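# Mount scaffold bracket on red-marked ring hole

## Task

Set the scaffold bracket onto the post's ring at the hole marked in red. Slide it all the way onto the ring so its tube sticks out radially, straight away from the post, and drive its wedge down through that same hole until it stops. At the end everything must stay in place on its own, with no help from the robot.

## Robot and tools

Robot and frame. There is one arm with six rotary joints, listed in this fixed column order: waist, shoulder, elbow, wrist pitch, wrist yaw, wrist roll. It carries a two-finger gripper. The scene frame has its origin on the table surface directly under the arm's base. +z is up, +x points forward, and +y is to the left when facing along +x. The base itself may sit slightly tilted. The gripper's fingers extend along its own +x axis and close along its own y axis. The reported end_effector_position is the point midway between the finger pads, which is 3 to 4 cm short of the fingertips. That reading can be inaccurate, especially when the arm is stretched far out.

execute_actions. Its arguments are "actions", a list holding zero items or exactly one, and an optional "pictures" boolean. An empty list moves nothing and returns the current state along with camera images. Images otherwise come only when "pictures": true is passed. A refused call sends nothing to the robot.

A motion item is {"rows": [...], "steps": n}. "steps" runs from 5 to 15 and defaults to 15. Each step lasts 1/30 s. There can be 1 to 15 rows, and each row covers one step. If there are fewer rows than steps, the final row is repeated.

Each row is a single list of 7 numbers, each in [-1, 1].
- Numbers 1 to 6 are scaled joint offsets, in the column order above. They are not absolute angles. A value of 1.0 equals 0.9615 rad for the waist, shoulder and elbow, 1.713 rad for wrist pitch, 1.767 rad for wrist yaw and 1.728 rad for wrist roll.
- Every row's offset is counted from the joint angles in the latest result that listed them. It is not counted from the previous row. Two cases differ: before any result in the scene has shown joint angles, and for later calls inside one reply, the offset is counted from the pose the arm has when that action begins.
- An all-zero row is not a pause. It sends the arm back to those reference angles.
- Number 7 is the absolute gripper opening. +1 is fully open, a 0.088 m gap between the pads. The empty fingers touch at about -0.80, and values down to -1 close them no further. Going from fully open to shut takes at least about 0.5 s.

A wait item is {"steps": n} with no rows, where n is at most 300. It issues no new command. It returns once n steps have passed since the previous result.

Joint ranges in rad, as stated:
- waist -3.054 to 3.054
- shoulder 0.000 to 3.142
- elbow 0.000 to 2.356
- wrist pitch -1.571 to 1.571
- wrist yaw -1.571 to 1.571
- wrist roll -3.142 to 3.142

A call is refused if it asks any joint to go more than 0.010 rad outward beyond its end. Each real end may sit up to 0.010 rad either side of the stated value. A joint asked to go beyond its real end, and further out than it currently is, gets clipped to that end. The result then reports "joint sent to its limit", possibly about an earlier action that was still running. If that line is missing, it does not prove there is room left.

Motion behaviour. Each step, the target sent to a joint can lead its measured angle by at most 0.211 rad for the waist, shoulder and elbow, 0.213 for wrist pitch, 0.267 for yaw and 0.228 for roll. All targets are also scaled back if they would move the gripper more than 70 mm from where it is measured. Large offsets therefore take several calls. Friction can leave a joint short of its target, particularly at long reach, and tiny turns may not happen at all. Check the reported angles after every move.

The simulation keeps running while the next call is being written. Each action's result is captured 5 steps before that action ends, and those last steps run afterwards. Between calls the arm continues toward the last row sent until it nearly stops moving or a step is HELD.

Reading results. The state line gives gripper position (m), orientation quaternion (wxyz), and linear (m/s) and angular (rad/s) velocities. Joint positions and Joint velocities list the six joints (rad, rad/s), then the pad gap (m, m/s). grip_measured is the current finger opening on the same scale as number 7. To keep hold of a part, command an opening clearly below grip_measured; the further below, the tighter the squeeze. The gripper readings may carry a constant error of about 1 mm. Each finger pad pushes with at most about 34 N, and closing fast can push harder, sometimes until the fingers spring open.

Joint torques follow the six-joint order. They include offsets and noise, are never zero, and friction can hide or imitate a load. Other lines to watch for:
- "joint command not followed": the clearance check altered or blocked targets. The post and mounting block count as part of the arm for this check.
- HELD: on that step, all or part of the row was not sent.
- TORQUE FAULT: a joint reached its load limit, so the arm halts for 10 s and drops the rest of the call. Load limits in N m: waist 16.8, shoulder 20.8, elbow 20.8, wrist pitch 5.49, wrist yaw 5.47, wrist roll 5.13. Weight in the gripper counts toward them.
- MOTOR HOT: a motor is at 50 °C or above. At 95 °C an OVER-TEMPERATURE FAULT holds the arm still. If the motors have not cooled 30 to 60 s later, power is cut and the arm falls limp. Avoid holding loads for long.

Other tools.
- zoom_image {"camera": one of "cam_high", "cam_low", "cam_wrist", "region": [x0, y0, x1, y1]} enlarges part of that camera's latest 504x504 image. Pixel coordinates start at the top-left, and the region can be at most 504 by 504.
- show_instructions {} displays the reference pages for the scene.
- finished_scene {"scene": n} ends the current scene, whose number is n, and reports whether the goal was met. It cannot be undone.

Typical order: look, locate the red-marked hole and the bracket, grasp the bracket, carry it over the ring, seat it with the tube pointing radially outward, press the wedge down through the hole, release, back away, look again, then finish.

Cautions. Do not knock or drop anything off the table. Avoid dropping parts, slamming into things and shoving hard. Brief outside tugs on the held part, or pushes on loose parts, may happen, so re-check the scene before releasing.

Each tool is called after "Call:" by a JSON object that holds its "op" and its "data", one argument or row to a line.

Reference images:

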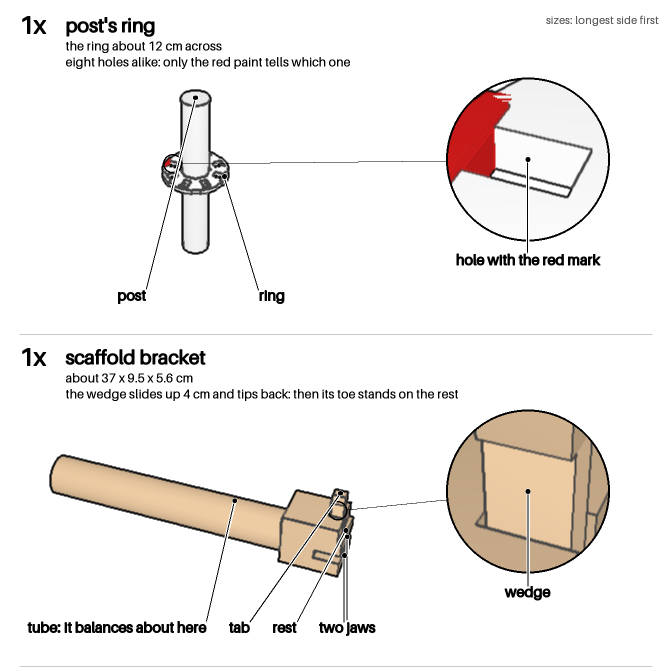

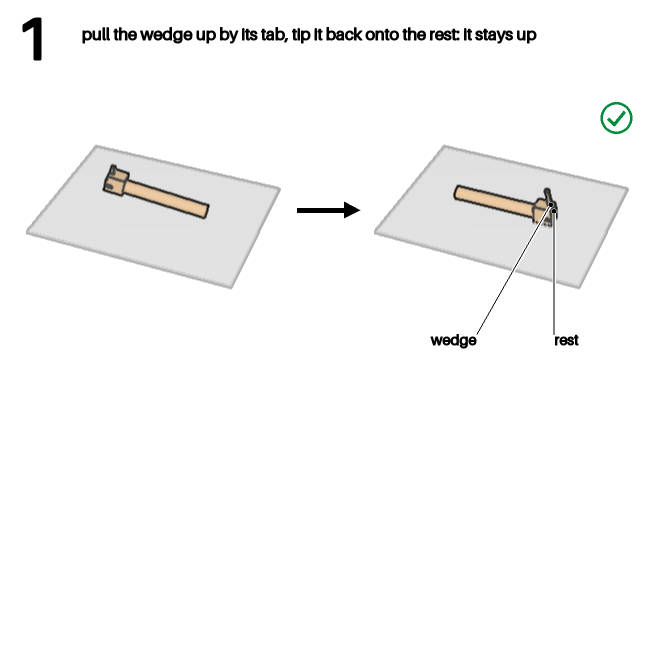

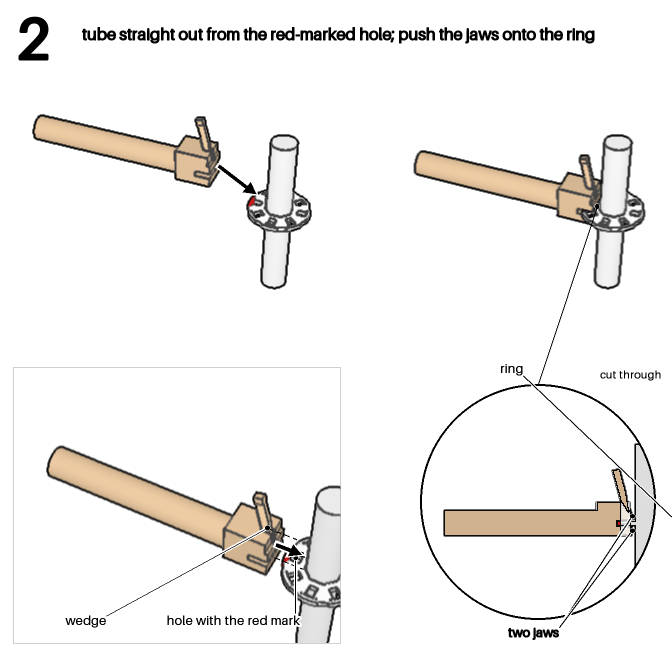

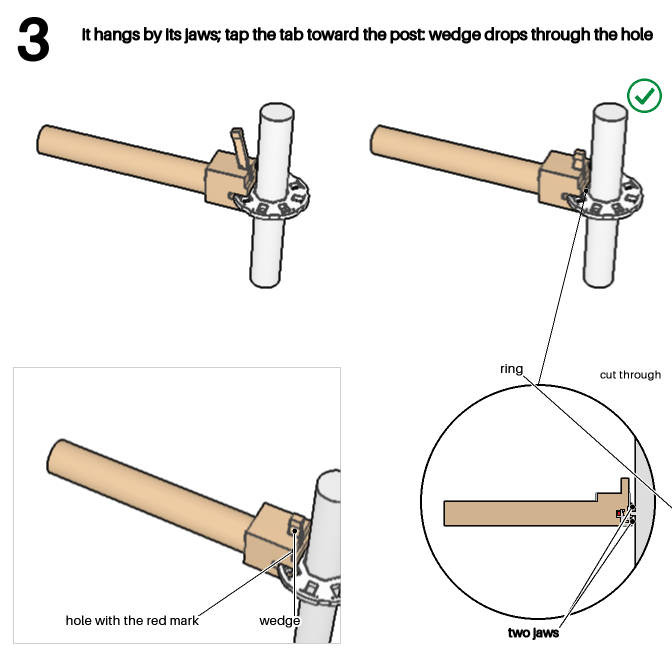

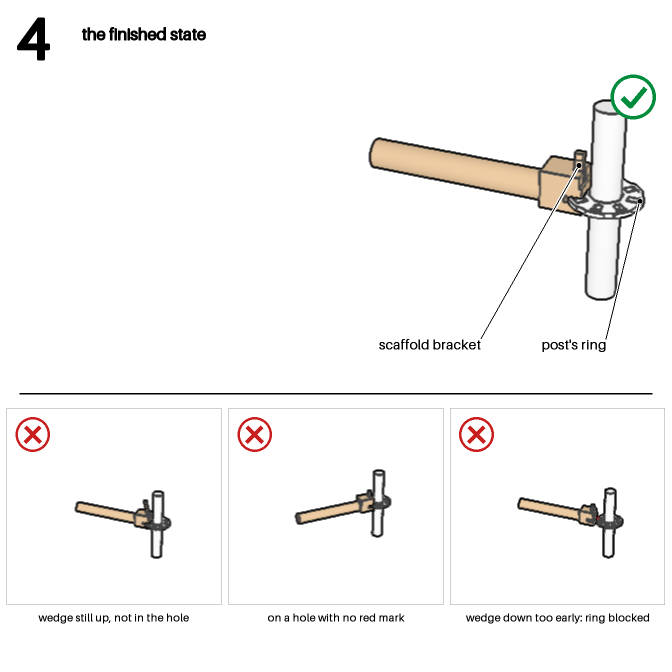

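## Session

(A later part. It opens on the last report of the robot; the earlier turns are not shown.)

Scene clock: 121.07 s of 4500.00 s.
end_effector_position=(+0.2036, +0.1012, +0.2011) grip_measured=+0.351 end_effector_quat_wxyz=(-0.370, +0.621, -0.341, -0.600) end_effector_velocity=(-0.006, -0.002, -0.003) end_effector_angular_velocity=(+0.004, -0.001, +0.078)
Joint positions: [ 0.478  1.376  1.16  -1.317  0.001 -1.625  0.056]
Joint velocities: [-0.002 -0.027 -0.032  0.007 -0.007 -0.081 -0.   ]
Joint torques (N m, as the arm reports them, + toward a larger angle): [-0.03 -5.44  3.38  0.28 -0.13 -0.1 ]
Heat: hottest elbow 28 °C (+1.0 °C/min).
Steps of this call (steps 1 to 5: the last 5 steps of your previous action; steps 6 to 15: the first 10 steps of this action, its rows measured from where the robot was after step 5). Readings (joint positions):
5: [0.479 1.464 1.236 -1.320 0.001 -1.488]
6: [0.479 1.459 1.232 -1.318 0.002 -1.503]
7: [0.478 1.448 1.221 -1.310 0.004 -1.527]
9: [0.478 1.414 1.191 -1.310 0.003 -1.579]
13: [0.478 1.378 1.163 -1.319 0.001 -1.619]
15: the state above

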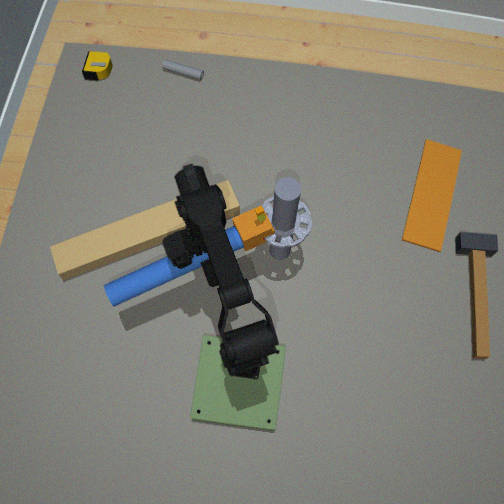

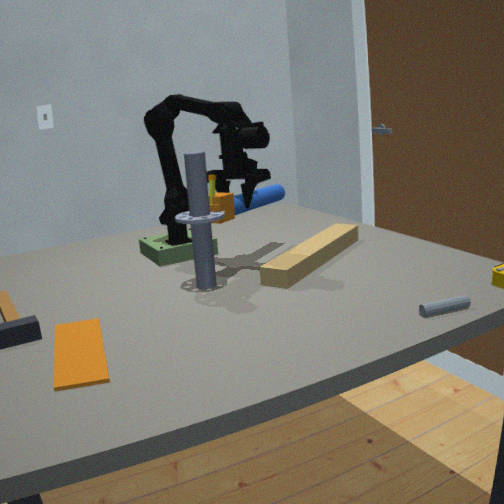

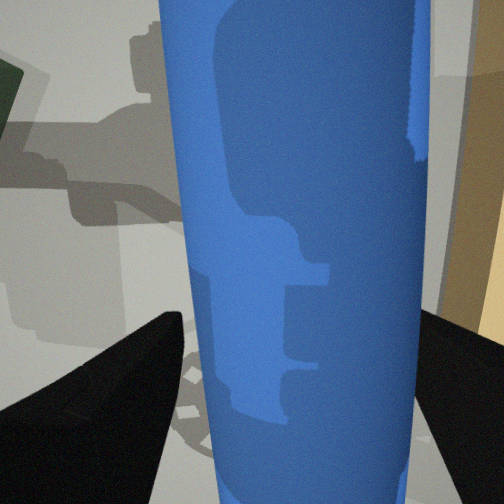

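Call:
{"op": "execute_actions", "data": {
  "actions": [
    {"rows": [[0,0,0,0,0,0,-0.9]], "steps": 15}
  ]
}}

Call:
{"op": "execute_actions", "data": {
  "actions": [
    {"rows": [[-0.005,-0.02,-0.02,0,0,-0.02,-0.9],[-0.01,-0.04,-0.038,0,0,-0.04,-0.9],[-0.015,-0.06,-0.056,0,0,-0.058,-0.9],[-0.018,-0.065,-0.06,0,0,-0.062,-0.9]], "steps": 15}
  ],
  "pictures": true
}}

Call:
{"op": "zoom_image", "data": {
  "camera": "cam_high",
  "region": [210, 150, 350, 290]
}}

Call:
{"op": "zoom_image", "data": {
  "camera": "cam_low",
  "region": [150, 130, 290, 250]
}}

Scene clock: 123.00 s of 4500.00 s.
end_effector_position=(+0.2039, +0.1015, +0.2011) grip_measured=+0.249 end_effector_quat_wxyz=(-0.370, +0.624, -0.337, -0.601) end_effector_velocity=(-0.009, -0.004, -0.002) end_effector_angular_velocity=(-0.012, +0.041, -0.009)
Joint positions: [ 0.478  1.372  1.157 -1.311 -0.    -1.634  0.051]
Joint velocities: [-0.002 -0.002 -0.007 -0.037 -0.007  0.007 -0.   ]
Joint torques (N m, as the arm reports them, + toward a larger angle): [-0.04 -4.33  4.97  0.14 -0.1   0.25]
Heat: hottest elbow 28 °C (+1.0 °C/min).
Steps of this call (steps 1 to 5: the last 5 steps of your previous action; steps 6 to 15: the robot went on to your last target; steps 16 to 48: nothing new was sent; steps 49 to 58: the first 10 steps of this action). Readings (joint positions):
49: [0.478 1.372 1.157 -1.314 0.001 -1.633]
50: [0.478 1.372 1.157 -1.312 -0.000 -1.633]
52: [0.478 1.372 1.157 -1.311 -0.000 -1.634]
56: [0.478 1.372 1.157 -1.311 -0.000 -1.634]
58: the state above

Scene clock: 123.50 s of 4500.00 s.
end_effector_position=(+0.1954, +0.0959, +0.2010) grip_measured=+0.247 end_effector_quat_wxyz=(-0.347, +0.640, -0.305, -0.614) end_effector_velocity=(-0.008, -0.004, -0.001) end_effector_angular_velocity=(+0.003, +0.004, +0.044)
Joint positions: [ 0.468  1.323  1.119 -1.31  -0.006 -1.731  0.051]
Joint velocities: [-0.007 -0.032 -0.027 -0.007 -0.007 -0.051 -0.   ]
Joint torques (N m, as the arm reports them, + toward a larger angle): [-0.74 -5.63  3.17  0.49  0.11 -0.13]
Heat: hottest elbow 28 °C (+1.0 °C/min).
Steps of this call (steps 1 to 5: the last 5 steps of your previous action; steps 6 to 15: the first 10 steps of this action, its rows measured from where the robot was after step 5). Readings (joint positions):
5: [0.478 1.372 1.157 -1.311 -0.000 -1.634]
6: [0.478 1.371 1.157 -1.311 -0.000 -1.634]
7: [0.477 1.367 1.154 -1.312 -0.001 -1.643]
9: [0.472 1.347 1.137 -1.311 -0.005 -1.688]
13: [0.469 1.326 1.121 -1.310 -0.006 -1.726]
15: the state above

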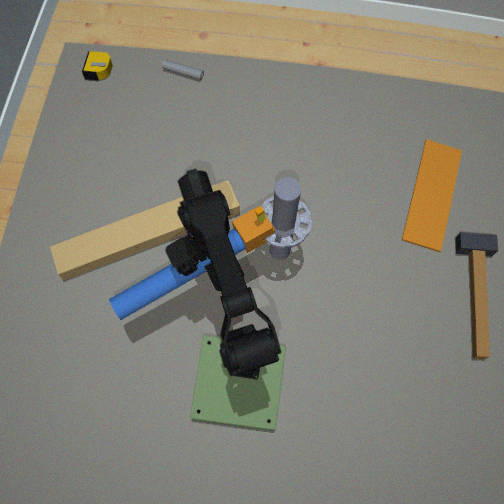

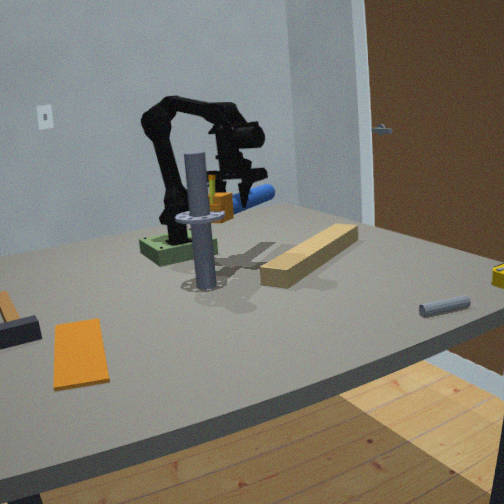

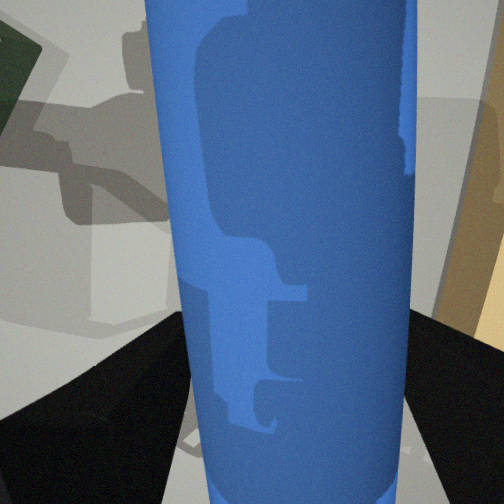

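Region (210, 150, 350, 290) of cam_high's 504x504 image, scaled by 3.600, with more detail than that image has.

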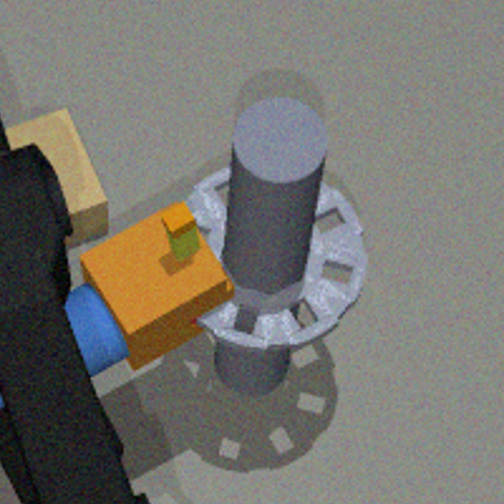

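Region (150, 130, 290, 250) of cam_low's 504x504 image, scaled by 3.600, with more detail than that image has; it fills the top 432 rows of this view, and the rest is white.

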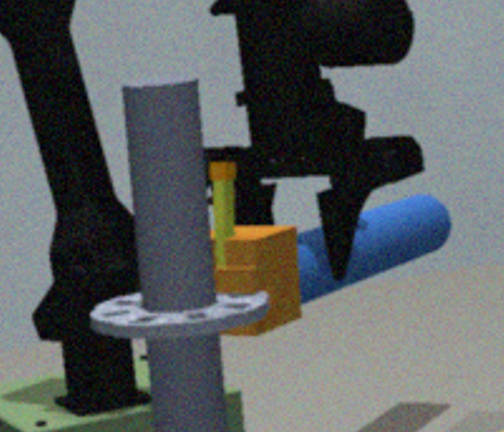

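Call:
{"op": "execute_actions", "data": {
  "actions": [
    {"rows": [[0.004,0.02,0.015,0,0,0.02,-0.9],[0.008,0.04,0.03,0,0,0.04,-0.9],[0.012,0.056,0.044,0,0.004,0.06,-0.9],[0.012,0.075,0.06,0,0.004,0.08,-0.9],[0.012,0.095,0.076,0,0.004,0.10,-0.9],[0.012,0.115,0.092,-0.003,0.004,0.12,-0.9],[0.012,0.135,0.108,-0.005,0.004,0.135,-0.9],[0.012,0.152,0.125,-0.006,0.004,0.145,-0.9]], "steps": 15}
  ]
}}

Call:
{"op": "execute_actions", "data": {
  "actions": [
    {"steps": 10}
  ],
  "pictures": true
}}

Call:
{"op": "zoom_image", "data": {
  "camera": "cam_high",
  "region": [210, 150, 350, 290]
}}

Call:
{"op": "zoom_image", "data": {
  "camera": "cam_low",
  "region": [150, 130, 290, 250]
}}

Scene clock: 125.07 s of 4500.00 s.
end_effector_position=(+0.2172, +0.1080, +0.2024) grip_measured=+0.245 end_effector_quat_wxyz=(-0.403, +0.600, -0.374, -0.581) end_effector_velocity=(+0.052, +0.028, -0.002) end_effector_angular_velocity=(-0.002, +0.061, -0.370)
Joint positions: [ 0.478  1.436  1.214 -1.313  0.001 -1.516  0.051]
Joint velocities: [ 0.002  0.271  0.222 -0.007 -0.007  0.374 -0.003]
Joint torques (N m, as the arm reports them, + toward a larger angle): [ 0.03 -4.3   5.06  0.22 -0.17  0.02]
Heat: hottest elbow 28 °C (+0.0 °C/min).
Steps of this call (steps 1 to 5: the last 5 steps of your previous action; steps 6 to 15: the robot went on to your last target; steps 16 to 37: nothing new was sent; steps 38 to 47: the first 10 steps of this action). Readings (joint positions):
38: [0.467 1.321 1.116 -1.310 -0.006 -1.739]
39: [0.469 1.325 1.119 -1.309 -0.005 -1.727]
41: [0.474 1.347 1.137 -1.307 -0.002 -1.673]
45: [0.477 1.411 1.193 -1.312 0.000 -1.554]
47: the state above

Scene clock: 125.40 s of 4500.00 s.
end_effector_position=(+0.2211, +0.1098, +0.2027) grip_measured=+0.244 end_effector_quat_wxyz=(-0.412, +0.593, -0.384, -0.576) end_effector_velocity=(-0.001, +0.000, -0.001) end_effector_angular_velocity=(+0.001, +0.014, -0.009)
Joint positions: [ 0.478  1.455  1.232 -1.315  0.001 -1.485  0.051]
Joint velocities: [-0.002  0.007  0.002 -0.007 -0.007  0.007 -0.   ]
Joint torques (N m, as the arm reports them, + toward a larger angle): [ 0.05 -3.92  5.3   0.16 -0.17  0.1 ]
Heat: hottest elbow 28 °C (+0.0 °C/min).
Kept back: nothing.
Steps of this call (steps 1 to 5: the last 5 steps of your previous action; steps 6 to 10: the robot went on to your last target). Readings (joint positions):
1: [0.478 1.443 1.220 -1.314 0.001 -1.506]
2: [0.478 1.447 1.224 -1.315 0.001 -1.500]
4: [0.478 1.451 1.228 -1.315 0.001 -1.493]
8: [0.478 1.455 1.231 -1.315 0.001 -1.486]
10: the state above

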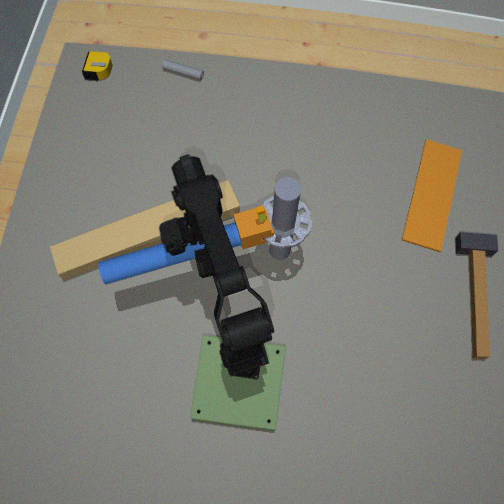

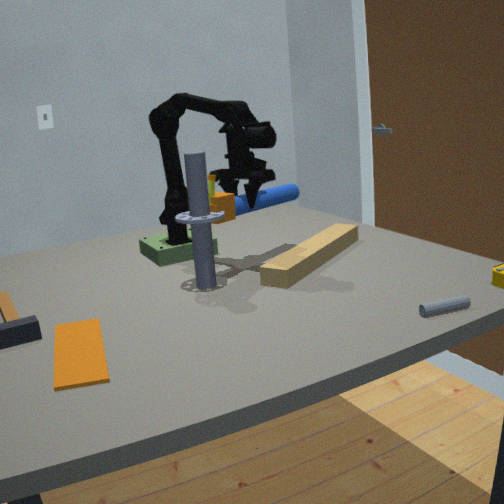

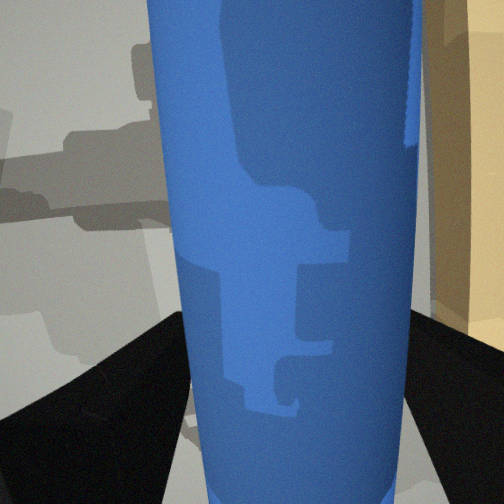

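Region (210, 150, 350, 290) of cam_high's 504x504 image, scaled by 3.600, with more detail than that image has.

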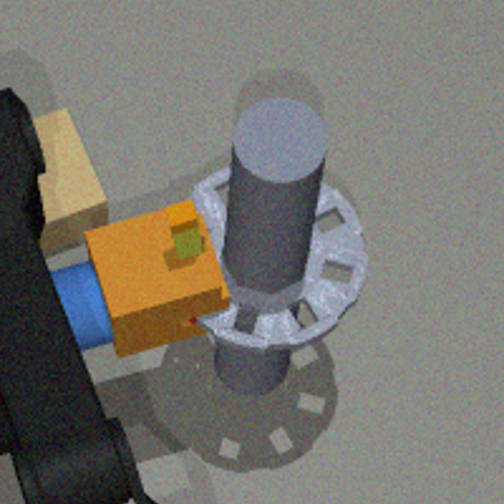

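Region (150, 130, 290, 250) of cam_low's 504x504 image, scaled by 3.600, with more detail than that image has; it fills the top 432 rows of this view, and the rest is white.

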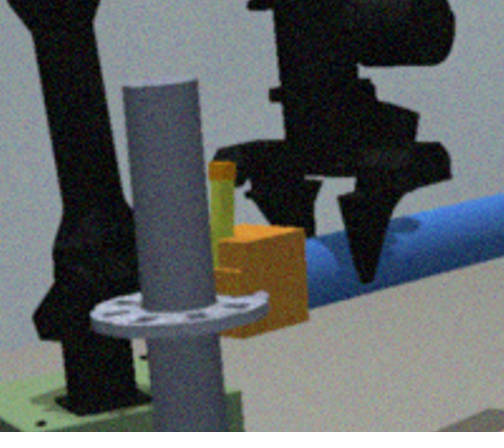

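Call:
{"op": "execute_actions", "data": {
  "actions": [
    {"rows": [[-0.002,-0.01,-0.008,-0.001,0,-0.009,-0.9],[-0.003,-0.02,-0.016,-0.002,0,-0.018,-0.9],[-0.005,-0.03,-0.024,-0.003,0,-0.027,-0.9],[-0.006,-0.04,-0.032,-0.004,0,-0.036,-0.9],[-0.008,-0.05,-0.04,-0.005,0,-0.045,-0.9],[-0.01,-0.06,-0.048,-0.006,0,-0.054,-0.9],[-0.012,-0.07,-0.056,-0.007,0,-0.063,-0.9],[-0.014,-0.08,-0.064,-0.009,0,-0.072,-0.9],[-0.016,-0.09,-0.072,-0.011,0,-0.081,-0.9],[-0.018,-0.098,-0.079,-0.013,0,-0.09,-0.9]], "steps": 15}
  ]
}}

Call:
{"op": "execute_actions", "data": {
  "actions": [
    {"steps": 8}
  ],
  "pictures": true
}}

Call:
{"op": "zoom_image", "data": {
  "camera": "cam_high",
  "region": [210, 150, 350, 290]
}}

Call:
{"op": "zoom_image", "data": {
  "camera": "cam_low",
  "region": [150, 130, 290, 250]
}}

Scene clock: 128.13 s of 4500.00 s.
end_effector_position=(+0.2078, +0.1029, +0.2026) grip_measured=+0.244 end_effector_quat_wxyz=(-0.379, +0.614, -0.350, -0.597) end_effector_velocity=(-0.069, -0.038, -0.002) end_effector_angular_velocity=(+0.013, +0.040, +0.417)
Joint positions: [ 0.474  1.396  1.182 -1.322 -0.004 -1.601  0.051]
Joint velocities: [-0.046 -0.276 -0.227 -0.081 -0.051 -0.462 -0.   ]
Joint torques (N m, as the arm reports them, + toward a larger angle): [-0.85 -6.23  4.15  0.    0.12  0.06]
Heat: hottest elbow 28 °C (+0.0 °C/min).
Steps of this call (steps 1 to 30: the robot went on to your last target; steps 31 to 72: nothing new was sent; steps 73 to 82: the first 10 steps of this action). Readings (joint positions):
73: [0.478 1.457 1.233 -1.315 0.001 -1.483]
74: [0.478 1.455 1.233 -1.315 0.001 -1.484]
76: [0.477 1.446 1.225 -1.316 0.001 -1.507]
80: [0.476 1.414 1.197 -1.318 -0.001 -1.570]
82: the state above

Scene clock: 128.40 s of 4500.00 s.
end_effector_position=(+0.2019, +0.0994, +0.2026) grip_measured=+0.244 end_effector_quat_wxyz=(-0.368, +0.619, -0.340, -0.604) end_effector_velocity=(-0.011, -0.003, -0.000) end_effector_angular_velocity=(+0.004, +0.037, +0.035)
Joint positions: [ 0.47   1.373  1.164 -1.33  -0.006 -1.639  0.051]
Joint velocities: [-0.002 -0.017 -0.012 -0.037 -0.022 -0.037 -0.   ]
Joint torques (N m, as the arm reports them, + toward a larger angle): [-0.9  -5.92  4.06  0.08  0.17  0.04]
Heat: hottest elbow 28 °C (+0.0 °C/min).
Kept back: nothing.
Steps of this call (steps 1 to 5: the last 5 steps of your previous action; steps 6 to 8: the robot went on to your last target). Readings (joint positions):
1: [0.472 1.388 1.176 -1.325 -0.004 -1.614]
2: [0.471 1.383 1.172 -1.328 -0.005 -1.623]
4: [0.471 1.376 1.167 -1.329 -0.005 -1.633]
8: the state above

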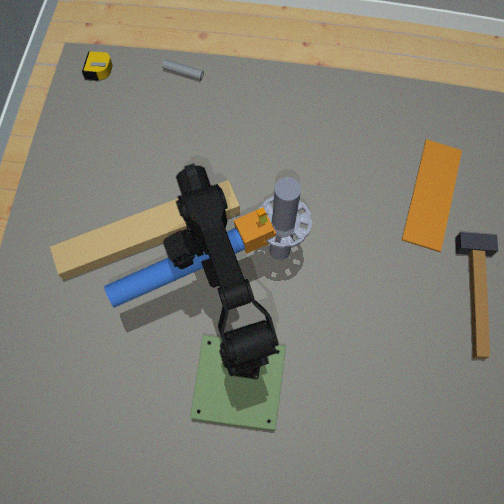

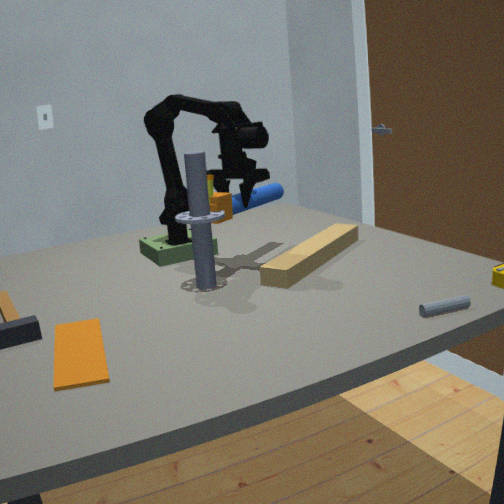

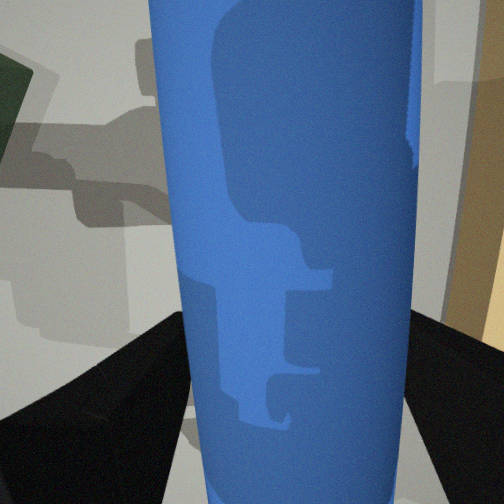

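Region (210, 150, 350, 290) of cam_high's 504x504 image, scaled by 3.600, with more detail than that image has.

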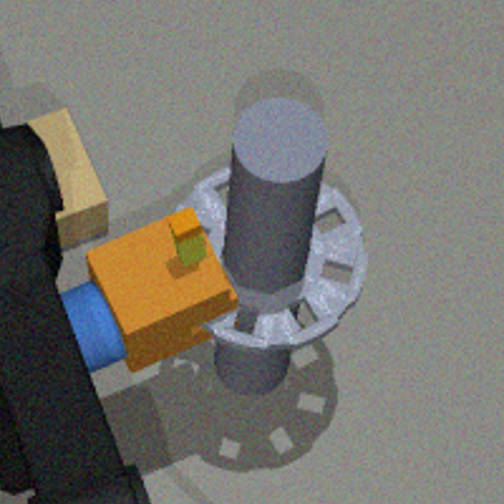

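Region (150, 130, 290, 250) of cam_low's 504x504 image, scaled by 3.600, with more detail than that image has; it fills the top 432 rows of this view, and the rest is white.

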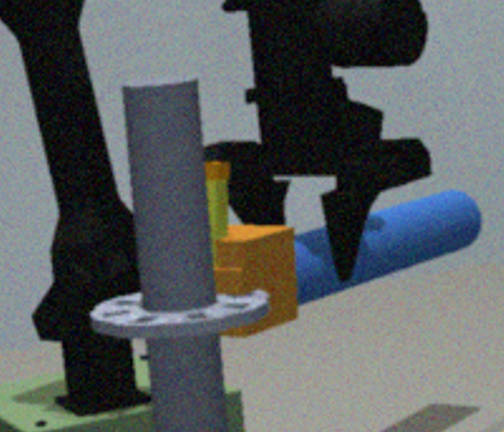

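Call:
{"op": "execute_actions", "data": {
  "actions": [
    {"rows": [[-0.003,-0.01,-0.008,-0.001,0,-0.009,-0.9],[-0.006,-0.02,-0.016,-0.002,0,-0.018,-0.9],[-0.009,-0.03,-0.024,-0.003,0,-0.027,-0.9],[-0.012,-0.04,-0.032,-0.004,0,-0.036,-0.9],[-0.015,-0.05,-0.04,-0.005,0,-0.045,-0.9],[-0.018,-0.06,-0.048,-0.006,0,-0.054,-0.9],[-0.02,-0.07,-0.056,-0.007,0,-0.063,-0.9]], "steps": 15}
  ]
}}

Call:
{"op": "execute_actions", "data": {
  "actions": [
    {"steps": 8}
  ],
  "pictures": true
}}

Call:
{"op": "zoom_image", "data": {
  "camera": "cam_high",
  "region": [210, 150, 350, 290]
}}

Call:
{"op": "zoom_image", "data": {
  "camera": "cam_low",
  "region": [150, 130, 290, 250]
}}

Scene clock: 129.23 s of 4500.00 s.
end_effector_position=(+0.1911, +0.0921, +0.2017) grip_measured=+0.243 end_effector_quat_wxyz=(-0.342, +0.634, -0.313, -0.619) end_effector_velocity=(-0.019, -0.011, -0.001) end_effector_angular_velocity=(+0.018, -0.007, +0.162)
Joint positions: [ 0.459  1.321  1.121 -1.337 -0.009 -1.736  0.051]
Joint velocities: [-0.022 -0.095 -0.076 -0.007 -0.022 -0.183 -0.   ]
Joint torques (N m, as the arm reports them, + toward a larger angle): [-0.71 -5.22  4.37  0.29  0.    0.01]
Heat: hottest elbow 28 °C (+0.0 °C/min).
Steps of this call (steps 1 to 15: the robot went on to your last target; steps 16 to 25: the first 10 steps of this action). Readings (joint positions):
16: [0.469 1.372 1.163 -1.330 -0.006 -1.642]
17: [0.469 1.370 1.161 -1.331 -0.006 -1.645]
19: [0.468 1.361 1.154 -1.331 -0.006 -1.667]
23: [0.462 1.331 1.129 -1.335 -0.009 -1.722]
25: the state above

Scene clock: 129.50 s of 4500.00 s.
end_effector_position=(+0.1900, +0.0913, +0.2017) grip_measured=+0.243 end_effector_quat_wxyz=(-0.340, +0.636, -0.309, -0.620) end_effector_velocity=(-0.004, +0.001, -0.001) end_effector_angular_velocity=(+0.016, +0.016, +0.006)
Joint positions: [ 0.458  1.315  1.116 -1.337 -0.009 -1.746  0.051]
Joint velocities: [-0.002 -0.007 -0.007 -0.007 -0.022 -0.007 -0.   ]
Joint torques (N m, as the arm reports them, + toward a larger angle): [-0.78 -5.37  4.14  0.22  0.01 -0.02]
Heat: hottest elbow 28 °C (+0.0 °C/min).
Kept back: nothing.
Steps of this call (steps 1 to 5: the last 5 steps of your previous action; steps 6 to 8: the robot went on to your last target). Readings (joint positions):
1: [0.458 1.319 1.119 -1.337 -0.009 -1.739]
2: [0.458 1.318 1.118 -1.337 -0.009 -1.741]
4: [0.458 1.316 1.117 -1.337 -0.009 -1.744]
8: the state above

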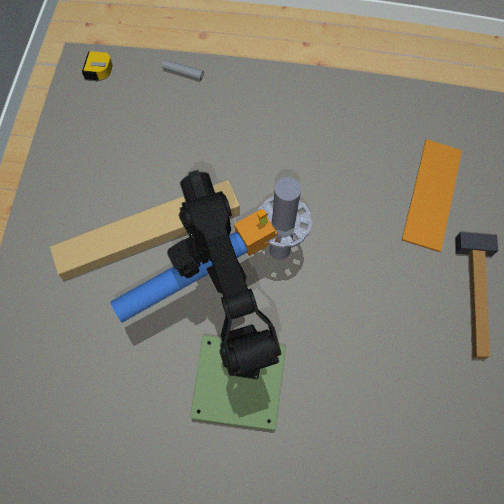

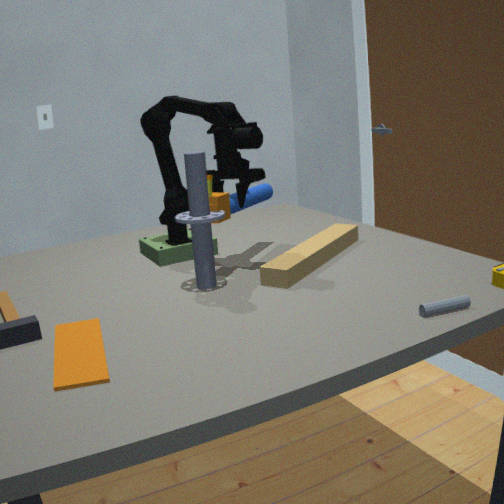

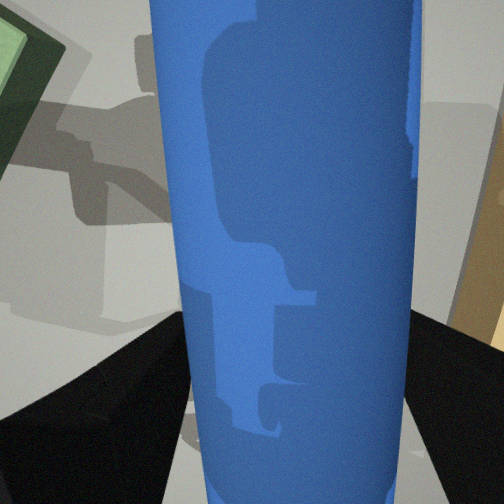

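Region (210, 150, 350, 290) of cam_high's 504x504 image, scaled by 3.600, with more detail than that image has.

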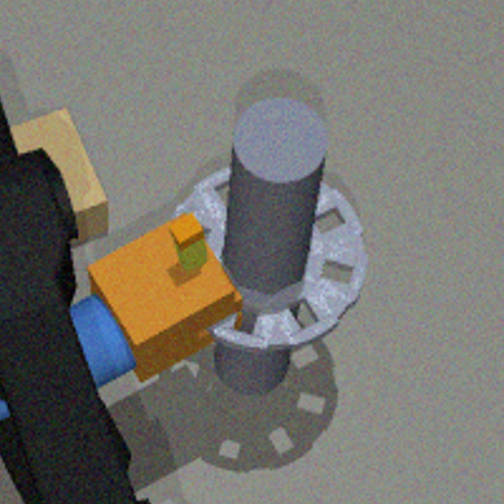

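Region (150, 130, 290, 250) of cam_low's 504x504 image, scaled by 3.600, with more detail than that image has; it fills the top 432 rows of this view, and the rest is white.

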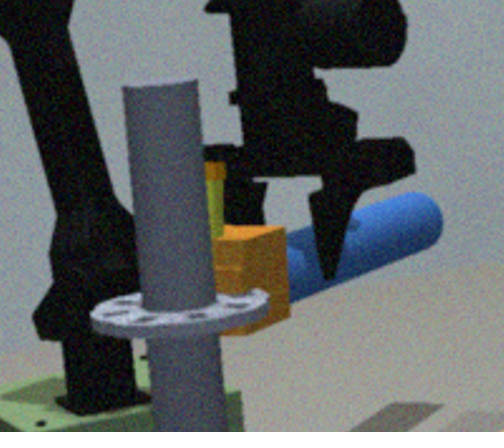

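Call:
{"op": "execute_actions", "data": {
  "actions": [
    {"rows": [[-0.004,-0.01,-0.008,0,0,-0.006,-0.9],[-0.008,-0.02,-0.016,0,0,-0.012,-0.9],[-0.012,-0.03,-0.024,-0.002,0,-0.018,-0.9],[-0.014,-0.036,-0.03,-0.003,0,-0.02,-0.9]], "steps": 15}
  ]
}}

Call:
{"op": "execute_actions", "data": {
  "actions": [
    {"steps": 8}
  ],
  "pictures": true
}}

Call:
{"op": "zoom_image", "data": {
  "camera": "cam_high",
  "region": [210, 150, 350, 290]
}}

Call:
{"op": "zoom_image", "data": {
  "camera": "cam_low",
  "region": [150, 130, 290, 250]
}}

Scene clock: 130.20 s of 4500.00 s.
end_effector_position=(+0.1857, +0.0881, +0.2009) grip_measured=+0.243 end_effector_quat_wxyz=(-0.332, +0.641, -0.299, -0.624) end_effector_velocity=(-0.002, -0.002, -0.001) end_effector_angular_velocity=(+0.008, -0.005, +0.030)
Joint positions: [ 0.451  1.291  1.096 -1.337 -0.011 -1.781  0.051]
Joint velocities: [-0.007 -0.017 -0.017  0.007 -0.007 -0.037 -0.   ]
Joint torques (N m, as the arm reports them, + toward a larger angle): [-0.65 -5.17  4.02  0.16 -0.08  0.05]
Heat: hottest elbow 28 °C (+0.0 °C/min).
Steps of this call (steps 1 to 11: the robot went on to your last target; steps 12 to 21: the first 10 steps of this action). Readings (joint positions):
12: [0.458 1.314 1.116 -1.337 -0.009 -1.747]
13: [0.458 1.313 1.114 -1.337 -0.009 -1.751]
15: [0.455 1.304 1.107 -1.337 -0.010 -1.766]
19: [0.451 1.292 1.097 -1.337 -0.011 -1.780]
21: the state above

Scene clock: 130.47 s of 4500.00 s.
end_effector_position=(+0.1855, +0.0880, +0.2009) grip_measured=+0.243 end_effector_quat_wxyz=(-0.332, +0.641, -0.298, -0.624) end_effector_velocity=(-0.000, +0.003, -0.000) end_effector_angular_velocity=(+0.022, +0.002, +0.021)
Joint positions: [ 0.451  1.29   1.095 -1.337 -0.011 -1.783  0.051]
Joint velocities: [-0.002 -0.002 -0.002  0.007 -0.022 -0.022 -0.   ]
Joint torques (N m, as the arm reports them, + toward a larger angle): [-0.76 -5.16  4.01  0.15 -0.06  0.06]
Heat: hottest elbow 28 °C (+0.0 °C/min).
Kept back: nothing.
Steps of this call (steps 1 to 5: the last 5 steps of your previous action; steps 6 to 8: the robot went on to your last target). Readings (joint positions):
1: [0.451 1.290 1.096 -1.337 -0.011 -1.782]
2: [0.451 1.290 1.095 -1.337 -0.011 -1.782]
4: [0.451 1.290 1.095 -1.337 -0.011 -1.783]
8: the state above

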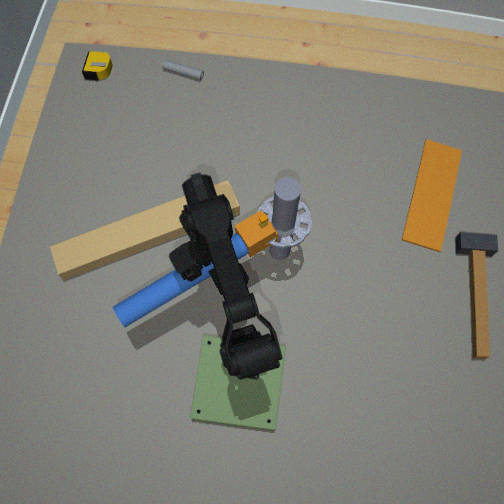

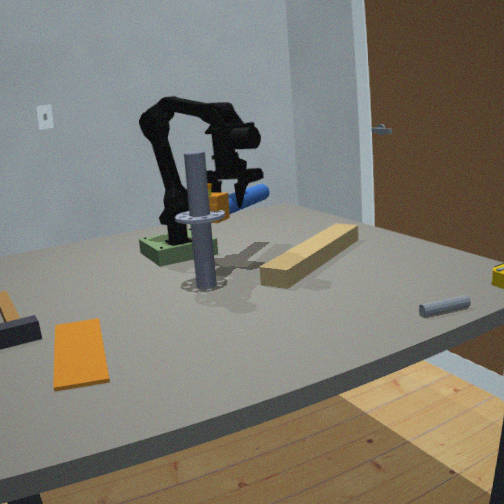

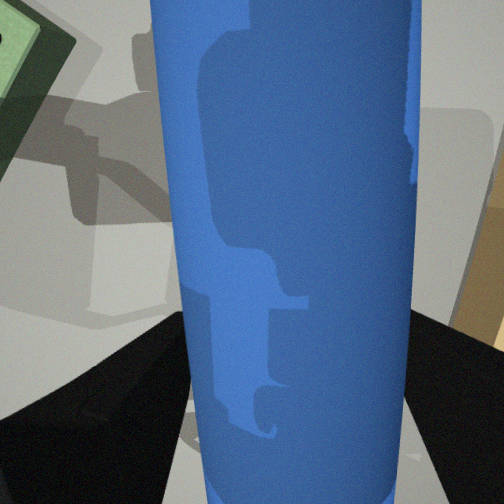

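Region (210, 150, 350, 290) of cam_high's 504x504 image, scaled by 3.600, with more detail than that image has.

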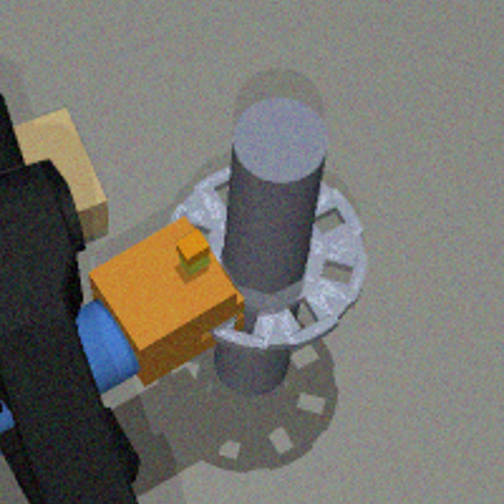

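Region (150, 130, 290, 250) of cam_low's 504x504 image, scaled by 3.600, with more detail than that image has; it fills the top 432 rows of this view, and the rest is white.

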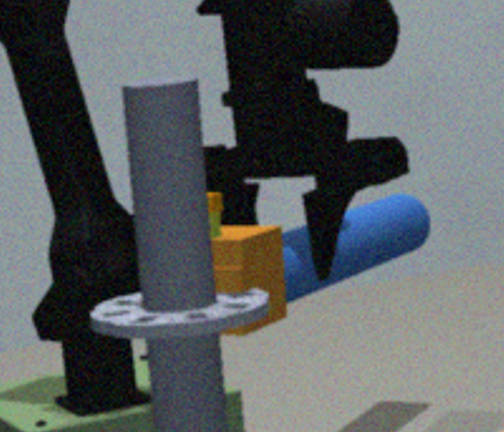

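Call:
{"op": "execute_actions", "data": {
  "actions": [
    {"rows": [[-0.02,0.004,0.004,0,0,-0.008,-0.9]], "steps": 12}
  ]
}}

Call:
{"op": "execute_actions", "data": {
  "actions": [
    {"rows": [[0,0,0,0,0,0,1.0]], "steps": 15}
  ]
}}

Call:
{"op": "execute_actions", "data": {
  "actions": [
    {"steps": 12}
  ],
  "pictures": true
}}

Scene clock: 132.13 s of 4500.00 s.
end_effector_position=(+0.1854, +0.0876, +0.2009) grip_measured=+0.243 end_effector_quat_wxyz=(-0.332, +0.640, -0.296, -0.626) end_effector_velocity=(+0.001, +0.002, +0.001) end_effector_angular_velocity=(+0.025, -0.002, -0.004)
Joint positions: [ 0.445  1.289  1.095 -1.338 -0.018 -1.793  0.051]
Joint velocities: [-0.012 -0.002  0.002  0.007 -0.022 -0.007 -0.   ]
Joint torques (N m, as the arm reports them, + toward a larger angle): [-1.28 -3.63  4.97  0.58  0.13 -0.1 ]
Heat: hottest elbow 28 °C (+0.0 °C/min).
Steps of this call (steps 1 to 15: the robot went on to your last target; steps 16 to 43: nothing new was sent; steps 44 to 50: the first 7 steps of this action). Readings (joint positions):
44: [0.450 1.289 1.095 -1.337 -0.012 -1.785]
45: [0.449 1.289 1.095 -1.338 -0.013 -1.788]
47: [0.446 1.289 1.095 -1.338 -0.016 -1.791]
50: the state above

Scene clock: 132.63 s of 4500.00 s.
end_effector_position=(+0.1854, +0.0876, +0.2009) grip_measured=+0.290 end_effector_quat_wxyz=(-0.332, +0.640, -0.296, -0.627) end_effector_velocity=(-0.005, -0.002, -0.000) end_effector_angular_velocity=(-0.002, +0.023, -0.009)
Joint positions: [ 0.444  1.289  1.095 -1.338 -0.018 -1.794  0.053]
Joint velocities: [-0.002 -0.002 -0.002 -0.022 -0.007  0.007  0.109]
Joint torques (N m, as the arm reports them, + toward a larger angle): [-0.1  -4.12  4.67  0.56 -0.14  0.  ]
Heat: hottest elbow 28 °C (+0.0 °C/min).
Steps of this call (steps 1 to 5: the last 5 steps of your previous action; steps 6 to 15: the first 10 steps of this action, its rows measured from where the robot was after step 5). Readings (joint positions):
5: [0.444 1.289 1.095 -1.338 -0.018 -1.794]
6: [0.444 1.289 1.095 -1.338 -0.018 -1.794]
7: [0.444 1.289 1.095 -1.338 -0.018 -1.794]
9: [0.444 1.289 1.095 -1.338 -0.018 -1.794]
13: [0.444 1.289 1.095 -1.338 -0.018 -1.794]
15: the state above

Scene clock: 133.03 s of 4500.00 s.
end_effector_position=(+0.1854, +0.0876, +0.2009) grip_measured=+1.000 end_effector_quat_wxyz=(-0.332, +0.640, -0.296, -0.627) end_effector_velocity=(-0.002, -0.000, -0.000) end_effector_angular_velocity=(+0.004, +0.010, -0.009)
Joint positions: [ 0.444  1.289  1.095 -1.338 -0.018 -1.794  0.088]
Joint velocities: [-0.002 -0.002 -0.002 -0.007 -0.007  0.007  0.   ]
Joint torques (N m, as the arm reports them, + toward a larger angle): [-0.05 -4.06  4.68  0.56 -0.15  0.  ]
Heat: hottest elbow 28 °C (+0.0 °C/min).
Kept back: nothing.
Steps of this call (steps 1 to 5: the last 5 steps of your previous action; steps 6 to 12: the robot went on to your last target). Readings (joint positions):
1: [0.444 1.289 1.095 -1.338 -0.018 -1.794]
2: [0.444 1.289 1.095 -1.338 -0.018 -1.794]
4: [0.444 1.289 1.095 -1.338 -0.018 -1.794]
8: [0.444 1.289 1.095 -1.338 -0.018 -1.794]
12: the state above

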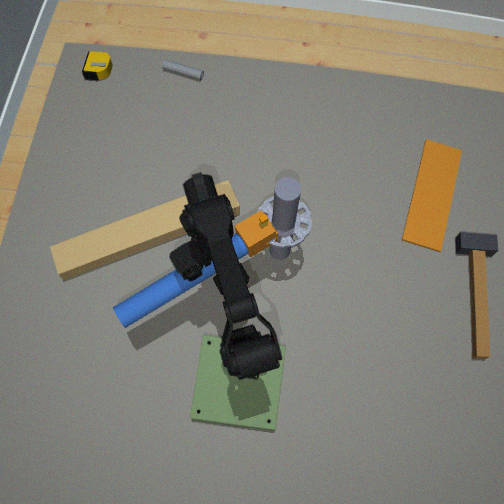

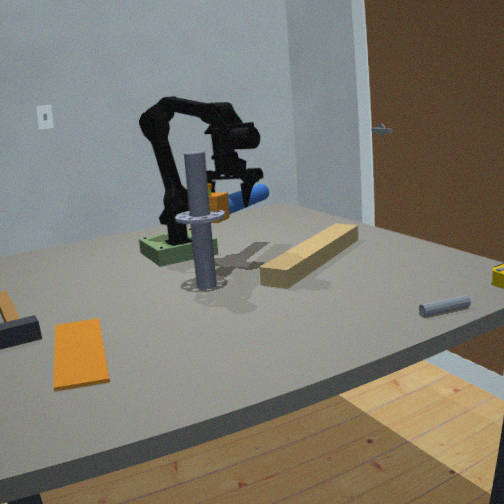

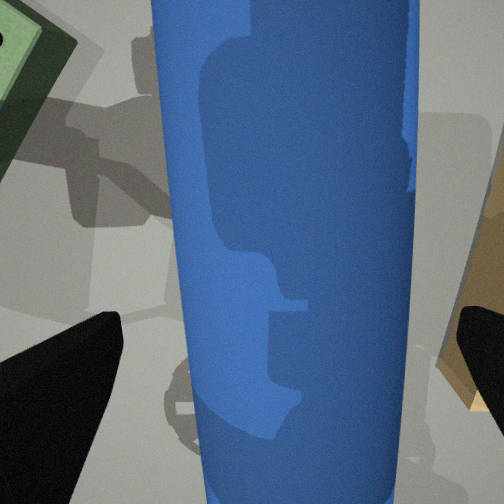

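Call:
{"op": "execute_actions", "data": {
  "actions": [
    {"rows": [[0,0.062,0.285,-0.125,0,0,1.0]], "steps": 15}
  ]
}}

Call:
{"op": "execute_actions", "data": {
  "actions": [
    {"rows": [[0.135,-0.07,-0.145,0.09,0.465,0.085,-0.8]], "steps": 15}
  ]
}}

Call:
{"op": "execute_actions", "data": {
  "actions": [
    {"steps": 20}
  ],
  "pictures": true
}}

Scene clock: 134.30 s of 4500.00 s.
end_effector_position=(+0.1905, +0.0899, +0.2567) grip_measured=+1.000 end_effector_quat_wxyz=(-0.334, +0.642, -0.294, -0.625) end_effector_velocity=(-0.016, -0.008, -0.001) end_effector_angular_velocity=(-0.049, +0.126, -0.014)
Joint positions: [ 0.444  1.339  1.355 -1.541 -0.018 -1.794  0.088]
Joint velocities: [-0.007  0.042  0.032 -0.125 -0.007  0.007  0.   ]
Joint torques (N m, as the arm reports them, + toward a larger angle): [-0.03 -3.63  5.32  0.37 -0.15 -0.01]
Heat: hottest elbow 28 °C (+0.0 °C/min).
Steps of this call (steps 1 to 15: the robot went on to your last target; steps 16 to 28: nothing new was sent; steps 29 to 38: the first 10 steps of this action). Readings (joint positions):
29: [0.444 1.300 1.123 -1.382 -0.018 -1.794]
30: [0.444 1.319 1.171 -1.447 -0.018 -1.794]
32: [0.444 1.335 1.266 -1.483 -0.018 -1.794]
36: [0.444 1.336 1.350 -1.533 -0.018 -1.794]
38: the state above

Scene clock: 134.80 s of 4500.00 s.
end_effector_position=(+0.2290, +0.0322, +0.2696) grip_measured=-0.154 end_effector_quat_wxyz=(-0.230, +0.808, -0.399, -0.369) end_effector_velocity=(+0.079, -0.149, +0.144) end_effector_angular_velocity=(-1.131, -0.883, -0.214)
Joint positions: [ 0.567  1.284  1.233 -1.402  0.664 -1.655  0.031]
Joint velocities: [ 0.012 -0.061 -0.012  0.081  1.443  0.051 -0.175]
Joint torques (N m, as the arm reports them, + toward a larger angle): [ 0.37 -4.8   3.79  0.9   0.45  0.06]
Heat: hottest elbow 28 °C (+0.0 °C/min).
Steps of this call (steps 1 to 5: the last 5 steps of your previous action; steps 6 to 15: the first 10 steps of this action, its rows measured from where the robot was after step 5). Readings (joint positions):
5: [0.444 1.342 1.359 -1.548 -0.018 -1.794]
6: [0.461 1.332 1.343 -1.520 0.036 -1.762]
7: [0.493 1.315 1.312 -1.476 0.112 -1.729]
9: [0.540 1.298 1.268 -1.444 0.250 -1.691]
13: [0.565 1.288 1.236 -1.408 0.535 -1.660]
15: the state above

Scene clock: 135.47 s of 4500.00 s.
end_effector_position=(+0.2353, +0.0194, +0.2834) grip_measured=-0.785 end_effector_quat_wxyz=(-0.206, +0.829, -0.415, -0.312) end_effector_velocity=(+0.000, +0.000, -0.001) end_effector_angular_velocity=(+0.007, +0.002, +0.004)
Joint positions: [ 0.571  1.279  1.23  -1.396  0.8   -1.649  0.001]
Joint velocities: [-0.002 -0.002 -0.002  0.007 -0.007 -0.007 -0.   ]
Joint torques (N m, as the arm reports them, + toward a larger angle): [ 0.26 -4.68  3.87  0.89  0.59  0.06]
Heat: hottest elbow 28 °C (+0.0 °C/min).
Kept back: nothing.
Steps of this call (steps 1 to 5: the last 5 steps of your previous action; steps 6 to 20: the robot went on to your last target). Readings (joint positions):
1: [0.567 1.282 1.232 -1.400 0.704 -1.653]
2: [0.568 1.281 1.232 -1.399 0.731 -1.652]
4: [0.569 1.280 1.232 -1.398 0.765 -1.651]
8: [0.570 1.279 1.230 -1.397 0.790 -1.649]
20: the state above

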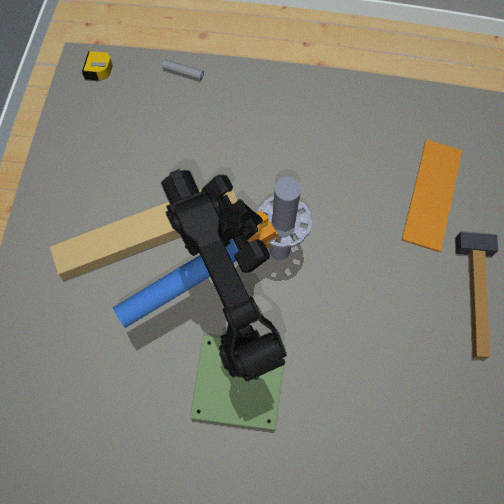

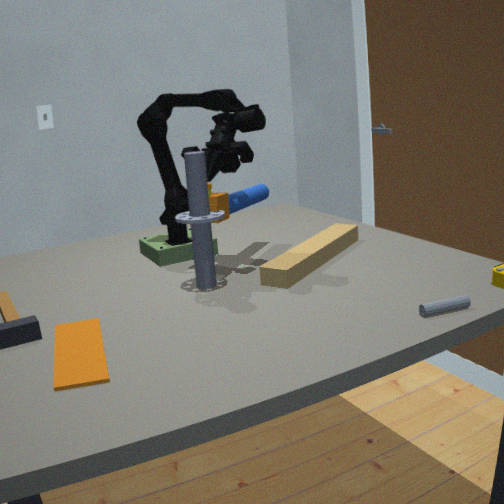

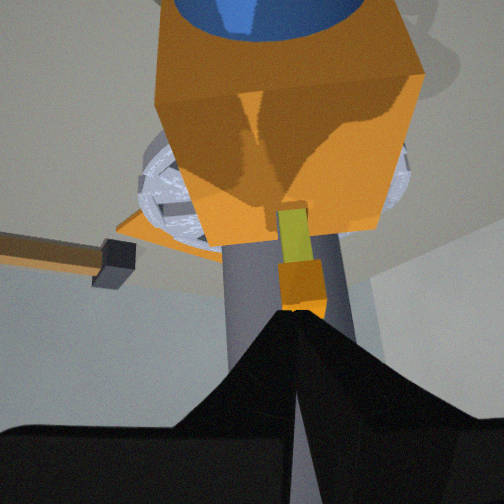

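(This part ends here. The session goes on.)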